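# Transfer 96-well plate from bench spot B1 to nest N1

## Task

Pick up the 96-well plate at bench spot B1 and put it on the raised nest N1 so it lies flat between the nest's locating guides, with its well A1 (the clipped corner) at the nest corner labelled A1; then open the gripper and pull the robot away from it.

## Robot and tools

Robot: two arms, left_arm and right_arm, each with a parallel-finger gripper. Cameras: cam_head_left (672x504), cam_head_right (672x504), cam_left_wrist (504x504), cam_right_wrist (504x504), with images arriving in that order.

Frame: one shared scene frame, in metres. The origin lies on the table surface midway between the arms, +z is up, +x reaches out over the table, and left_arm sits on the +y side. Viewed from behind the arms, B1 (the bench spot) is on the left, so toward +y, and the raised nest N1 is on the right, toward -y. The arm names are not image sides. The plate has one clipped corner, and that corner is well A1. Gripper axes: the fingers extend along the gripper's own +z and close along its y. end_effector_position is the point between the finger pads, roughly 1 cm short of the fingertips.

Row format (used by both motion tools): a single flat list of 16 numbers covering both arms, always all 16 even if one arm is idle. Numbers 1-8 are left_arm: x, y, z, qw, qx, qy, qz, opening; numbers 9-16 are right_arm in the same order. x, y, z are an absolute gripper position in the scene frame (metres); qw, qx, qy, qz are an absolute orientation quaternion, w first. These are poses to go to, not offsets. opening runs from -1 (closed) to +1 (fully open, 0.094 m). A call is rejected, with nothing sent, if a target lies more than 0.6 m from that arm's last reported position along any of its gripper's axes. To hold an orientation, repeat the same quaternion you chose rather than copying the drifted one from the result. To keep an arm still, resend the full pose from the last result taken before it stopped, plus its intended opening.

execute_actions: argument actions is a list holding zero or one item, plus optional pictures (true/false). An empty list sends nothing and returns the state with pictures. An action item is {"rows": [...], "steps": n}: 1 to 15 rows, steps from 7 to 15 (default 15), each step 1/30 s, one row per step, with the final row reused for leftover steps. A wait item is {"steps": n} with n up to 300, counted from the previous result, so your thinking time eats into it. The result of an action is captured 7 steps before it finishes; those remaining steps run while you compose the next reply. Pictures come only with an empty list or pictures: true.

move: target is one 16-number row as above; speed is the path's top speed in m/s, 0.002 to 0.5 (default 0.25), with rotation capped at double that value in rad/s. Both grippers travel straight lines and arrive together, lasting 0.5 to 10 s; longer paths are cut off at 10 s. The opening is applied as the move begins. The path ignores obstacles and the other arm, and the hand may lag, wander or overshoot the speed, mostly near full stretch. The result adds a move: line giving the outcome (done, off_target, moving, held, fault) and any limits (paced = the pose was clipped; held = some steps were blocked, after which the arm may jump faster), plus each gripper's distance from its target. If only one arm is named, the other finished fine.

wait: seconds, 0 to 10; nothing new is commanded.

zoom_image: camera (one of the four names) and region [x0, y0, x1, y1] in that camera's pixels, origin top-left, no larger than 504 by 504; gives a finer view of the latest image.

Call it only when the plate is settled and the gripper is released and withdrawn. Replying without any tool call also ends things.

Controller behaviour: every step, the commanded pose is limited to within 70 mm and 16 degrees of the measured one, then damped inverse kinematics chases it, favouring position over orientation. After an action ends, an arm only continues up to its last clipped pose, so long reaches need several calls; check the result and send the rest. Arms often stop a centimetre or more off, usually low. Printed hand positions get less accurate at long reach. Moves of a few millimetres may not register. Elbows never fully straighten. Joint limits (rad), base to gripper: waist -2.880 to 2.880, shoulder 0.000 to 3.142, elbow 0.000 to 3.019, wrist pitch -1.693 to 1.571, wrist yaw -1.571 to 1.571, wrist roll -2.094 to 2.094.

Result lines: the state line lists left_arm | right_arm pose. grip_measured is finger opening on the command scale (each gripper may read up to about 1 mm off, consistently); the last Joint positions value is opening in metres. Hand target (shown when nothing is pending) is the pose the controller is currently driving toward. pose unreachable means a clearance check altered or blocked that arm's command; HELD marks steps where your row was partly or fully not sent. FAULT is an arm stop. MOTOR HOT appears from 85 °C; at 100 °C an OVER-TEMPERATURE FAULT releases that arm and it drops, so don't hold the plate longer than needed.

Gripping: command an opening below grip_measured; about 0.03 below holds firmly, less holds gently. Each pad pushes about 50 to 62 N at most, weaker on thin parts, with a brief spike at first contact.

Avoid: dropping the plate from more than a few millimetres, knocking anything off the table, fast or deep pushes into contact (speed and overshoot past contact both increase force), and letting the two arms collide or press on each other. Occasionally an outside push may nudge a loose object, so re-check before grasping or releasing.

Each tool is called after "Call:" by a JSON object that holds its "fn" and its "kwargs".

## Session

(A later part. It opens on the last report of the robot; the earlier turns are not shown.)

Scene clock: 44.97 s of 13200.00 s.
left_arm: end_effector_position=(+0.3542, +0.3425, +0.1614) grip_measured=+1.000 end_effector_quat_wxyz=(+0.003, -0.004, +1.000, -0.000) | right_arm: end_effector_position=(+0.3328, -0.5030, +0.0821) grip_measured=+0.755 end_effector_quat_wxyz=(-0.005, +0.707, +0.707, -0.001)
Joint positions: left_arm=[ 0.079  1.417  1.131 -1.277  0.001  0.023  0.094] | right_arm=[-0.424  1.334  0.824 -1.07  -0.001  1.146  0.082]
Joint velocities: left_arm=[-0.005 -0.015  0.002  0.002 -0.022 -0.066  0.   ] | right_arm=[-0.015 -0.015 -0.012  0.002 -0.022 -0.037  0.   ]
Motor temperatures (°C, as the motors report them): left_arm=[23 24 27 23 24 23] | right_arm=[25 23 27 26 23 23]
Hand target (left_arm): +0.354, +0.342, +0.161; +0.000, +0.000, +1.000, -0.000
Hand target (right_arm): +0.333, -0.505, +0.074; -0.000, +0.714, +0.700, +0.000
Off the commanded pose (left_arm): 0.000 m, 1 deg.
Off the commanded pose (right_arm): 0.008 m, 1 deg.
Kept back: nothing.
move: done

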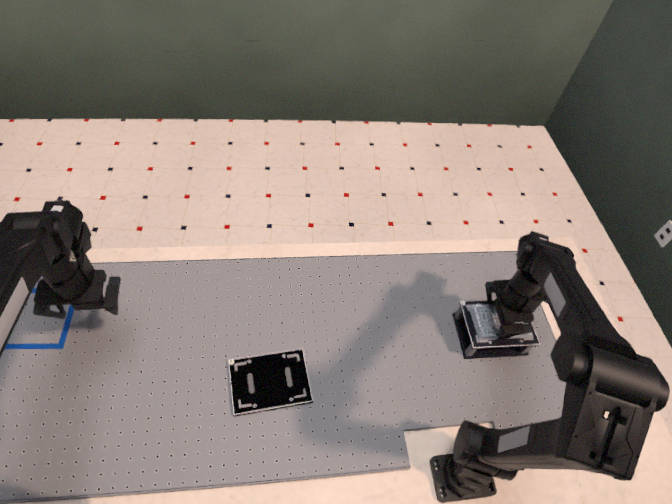

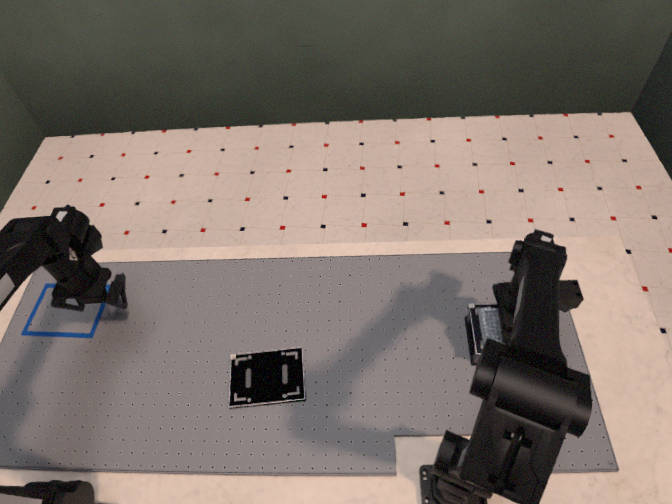

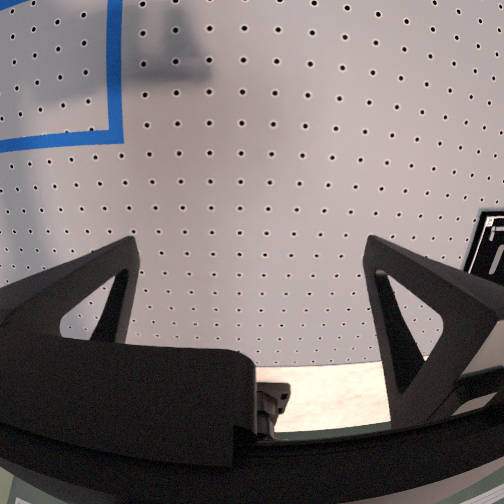

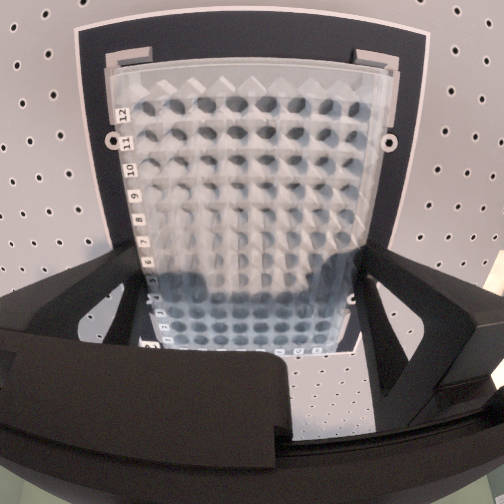

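Same seated height as before. Release and lift.

Call:
{"fn": "move", "kwargs": {"target": [0.3542,0.3425,0.1614,0,0,1,0,1,0.333,-0.503,0.082,0,0.707,0.707,0,1], "speed": 0.015}}

Call:
{"fn": "move", "kwargs": {"target": [0.3542,0.3425,0.1614,0,0,1,0,1,0.349,-0.51,0.14,0,0.707,0.707,0,1], "speed": 0.07}}

Call:
{"fn": "move", "kwargs": {"target": [0.3542,0.3425,0.1614,0,0,1,0,1,0.35,-0.41,0.22,0,0.707,0.707,0,1]}}

Call:
{"fn": "zoom_image", "kwargs": {"camera": "cam_right_wrist", "region": [130,0,380,200]}}

Scene clock: 46.63 s of 13200.00 s.
left_arm: end_effector_position=(+0.3542, +0.3425, +0.1614) grip_measured=+1.000 end_effector_quat_wxyz=(+0.003, -0.004, +1.000, -0.000) | right_arm: end_effector_position=(+0.3329, -0.5030, +0.0826) grip_measured=+1.000 end_effector_quat_wxyz=(-0.004, +0.707, +0.707, -0.001)
Joint positions: left_arm=[ 0.079  1.417  1.131 -1.277  0.001  0.023  0.094] | right_arm=[-0.424  1.333  0.824 -1.07  -0.001  1.146  0.094]
Joint velocities: left_arm=[-0.005  0.005 -0.007 -0.002 -0.022 -0.095  0.   ] | right_arm=[-0.005 -0.005  0.002  0.007  0.037 -0.081  0.   ]
Motor temperatures (°C, as the motors report them): left_arm=[23 24 27 23 24 23] | right_arm=[25 23 26 26 23 23]
Hand target (left_arm): +0.354, +0.342, +0.161; +0.000, +0.000, +1.000, -0.000
Hand target (right_arm): +0.333, -0.503, +0.082; +0.000, +0.707, +0.707, +0.000
Off the commanded pose (left_arm): 0.000 m, 1 deg.
Off the commanded pose (right_arm): 0.001 m, 0 deg.
Kept back: nothing.
move: done

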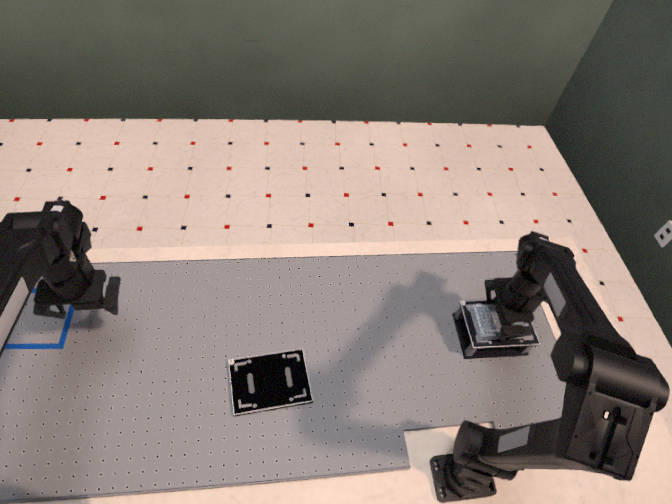

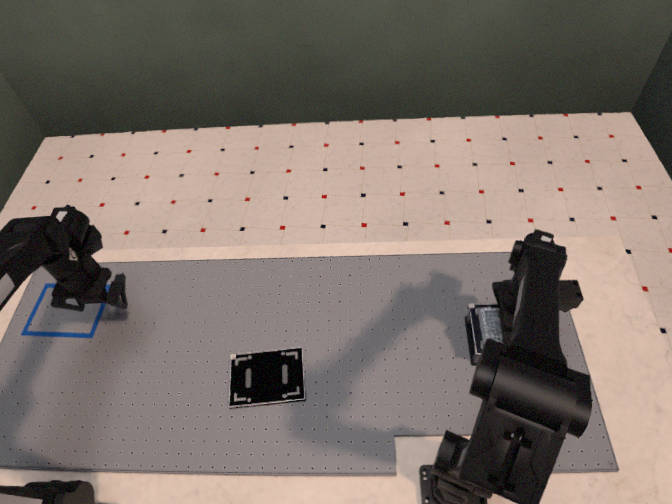

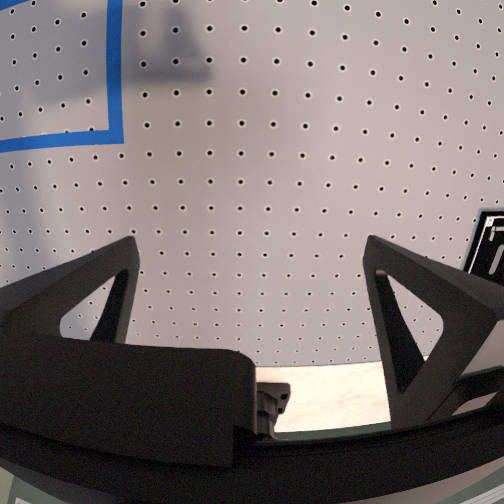

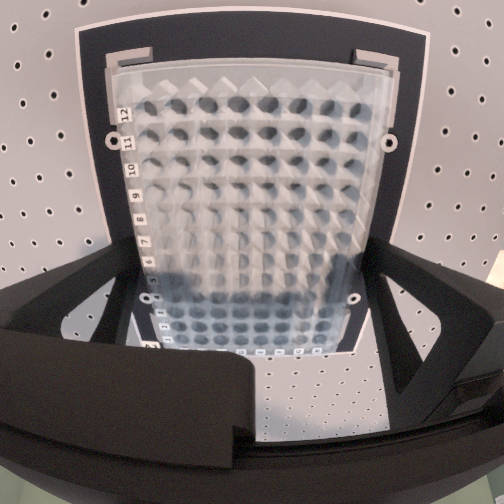

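Scene clock: 47.87 s of 13200.00 s.
left_arm: end_effector_position=(+0.3542, +0.3425, +0.1614) grip_measured=+1.000 end_effector_quat_wxyz=(+0.003, -0.004, +1.000, -0.000) | right_arm: end_effector_position=(+0.3312, -0.5023, +0.1160) grip_measured=+1.000 end_effector_quat_wxyz=(-0.025, +0.707, +0.707, -0.009)
Joint positions: left_arm=[ 0.079  1.417  1.131 -1.277  0.001  0.023  0.094] | right_arm=[-0.424  1.314  0.903 -1.213 -0.001  1.146  0.094]
Joint velocities: left_arm=[-0.005  0.005 -0.012 -0.002  0.037 -0.007  0.   ] | right_arm=[ 0.005  0.015 -0.012  0.002  0.022 -0.081  0.   ]
Motor temperatures (°C, as the motors report them): left_arm=[23 24 27 23 24 23] | right_arm=[25 23 27 26 23 23]
Hand target (left_arm): +0.354, +0.342, +0.161; +0.000, +0.000, +1.000, -0.000
Hand target (right_arm): +0.348, -0.509, +0.140; -0.000, +0.707, +0.707, +0.000
Off the commanded pose (left_arm): 0.000 m, 1 deg.
Off the commanded pose (right_arm): 0.031 m, 3 deg.
Kept back: nothing.
move: off_target (right_arm)

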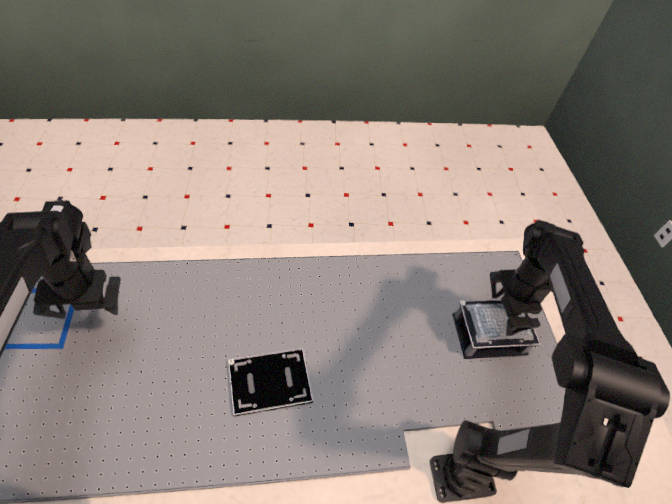

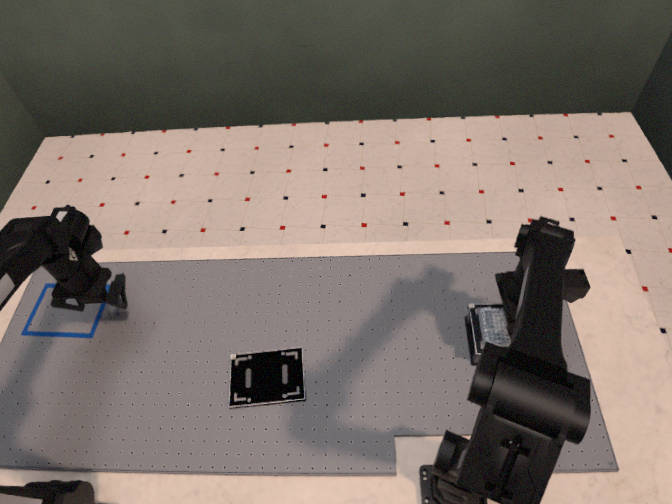

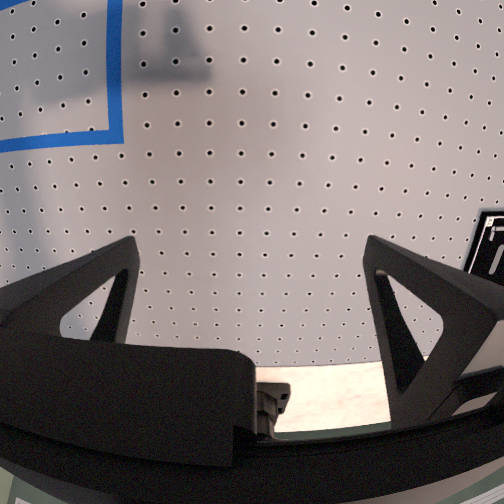

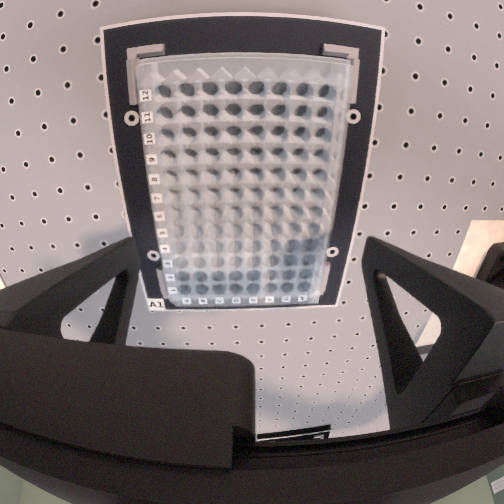

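Scene clock: 49.00 s of 13200.00 s.
left_arm: end_effector_position=(+0.3542, +0.3425, +0.1614) grip_measured=+1.000 end_effector_quat_wxyz=(+0.003, -0.004, +1.000, -0.000) | right_arm: end_effector_position=(+0.3359, -0.4092, +0.1990) grip_measured=+1.000 end_effector_quat_wxyz=(-0.017, +0.700, +0.714, -0.013)
Joint positions: left_arm=[ 0.079  1.417  1.131 -1.277  0.001  0.023  0.094] | right_arm=[-0.136  1.178  1.016 -1.45   0.     1.414  0.094]
Joint velocities: left_arm=[-0.015  0.005 -0.007  0.002 -0.037  0.066  0.   ] | right_arm=[-0.015  0.005 -0.022 -0.002  0.007 -0.051  0.   ]
Motor temperatures (°C, as the motors report them): left_arm=[23 24 27 23 24 23] | right_arm=[25 23 27 26 23 23]
Hand target (left_arm): +0.354, +0.342, +0.161; +0.000, +0.000, +1.000, -0.000
Hand target (right_arm): +0.348, -0.412, +0.219; -0.000, +0.707, +0.707, -0.002
Off the commanded pose (left_arm): 0.000 m, 1 deg.
Off the commanded pose (right_arm): 0.025 m, 3 deg.
Kept back: nothing.
move: off_target (right_arm)

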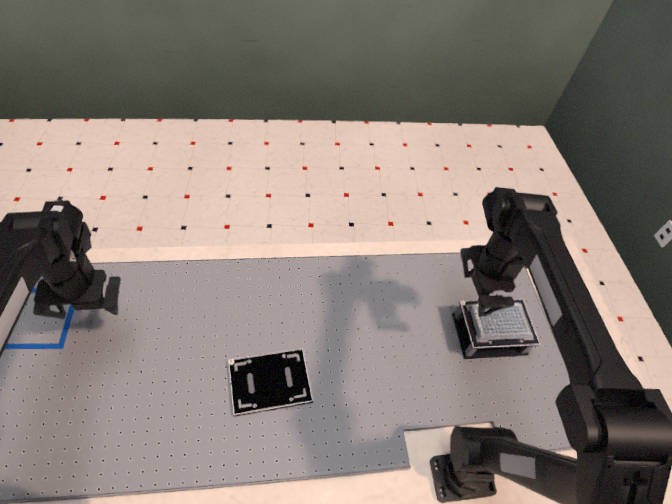

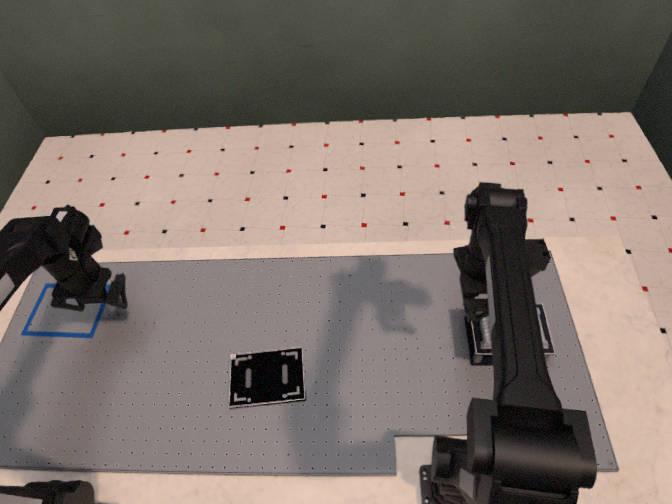

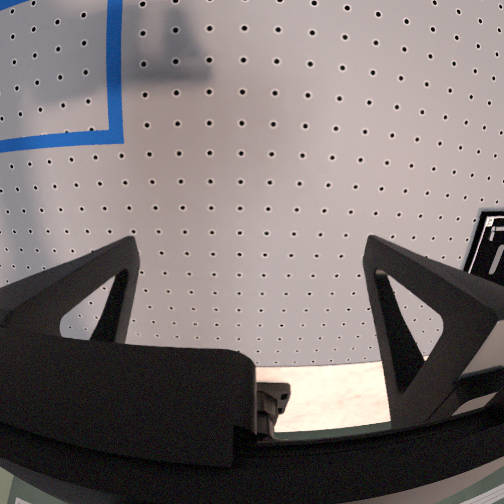

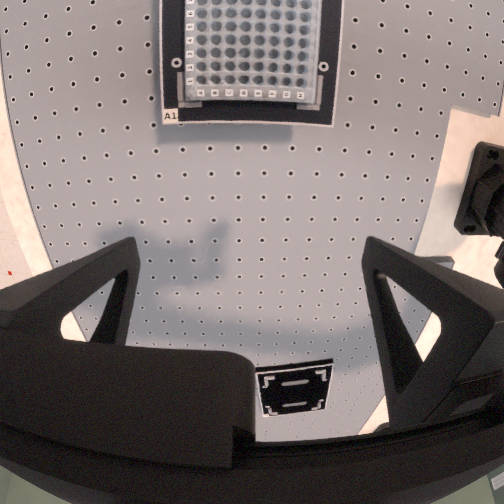

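Region (130, 0, 380, 200) of cam_right_wrist's 504x504 image, scaled by 2.016, with more detail than that image has; it fills the top 403 rows of this view, and the rest is white.

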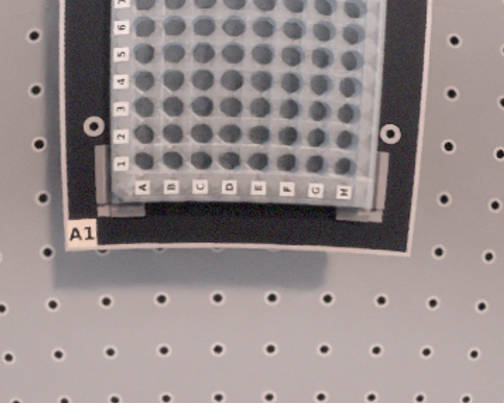

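Call:
{"fn": "finished_scene", "kwargs": {"scene": 2}}

The scene is finished: the task was done.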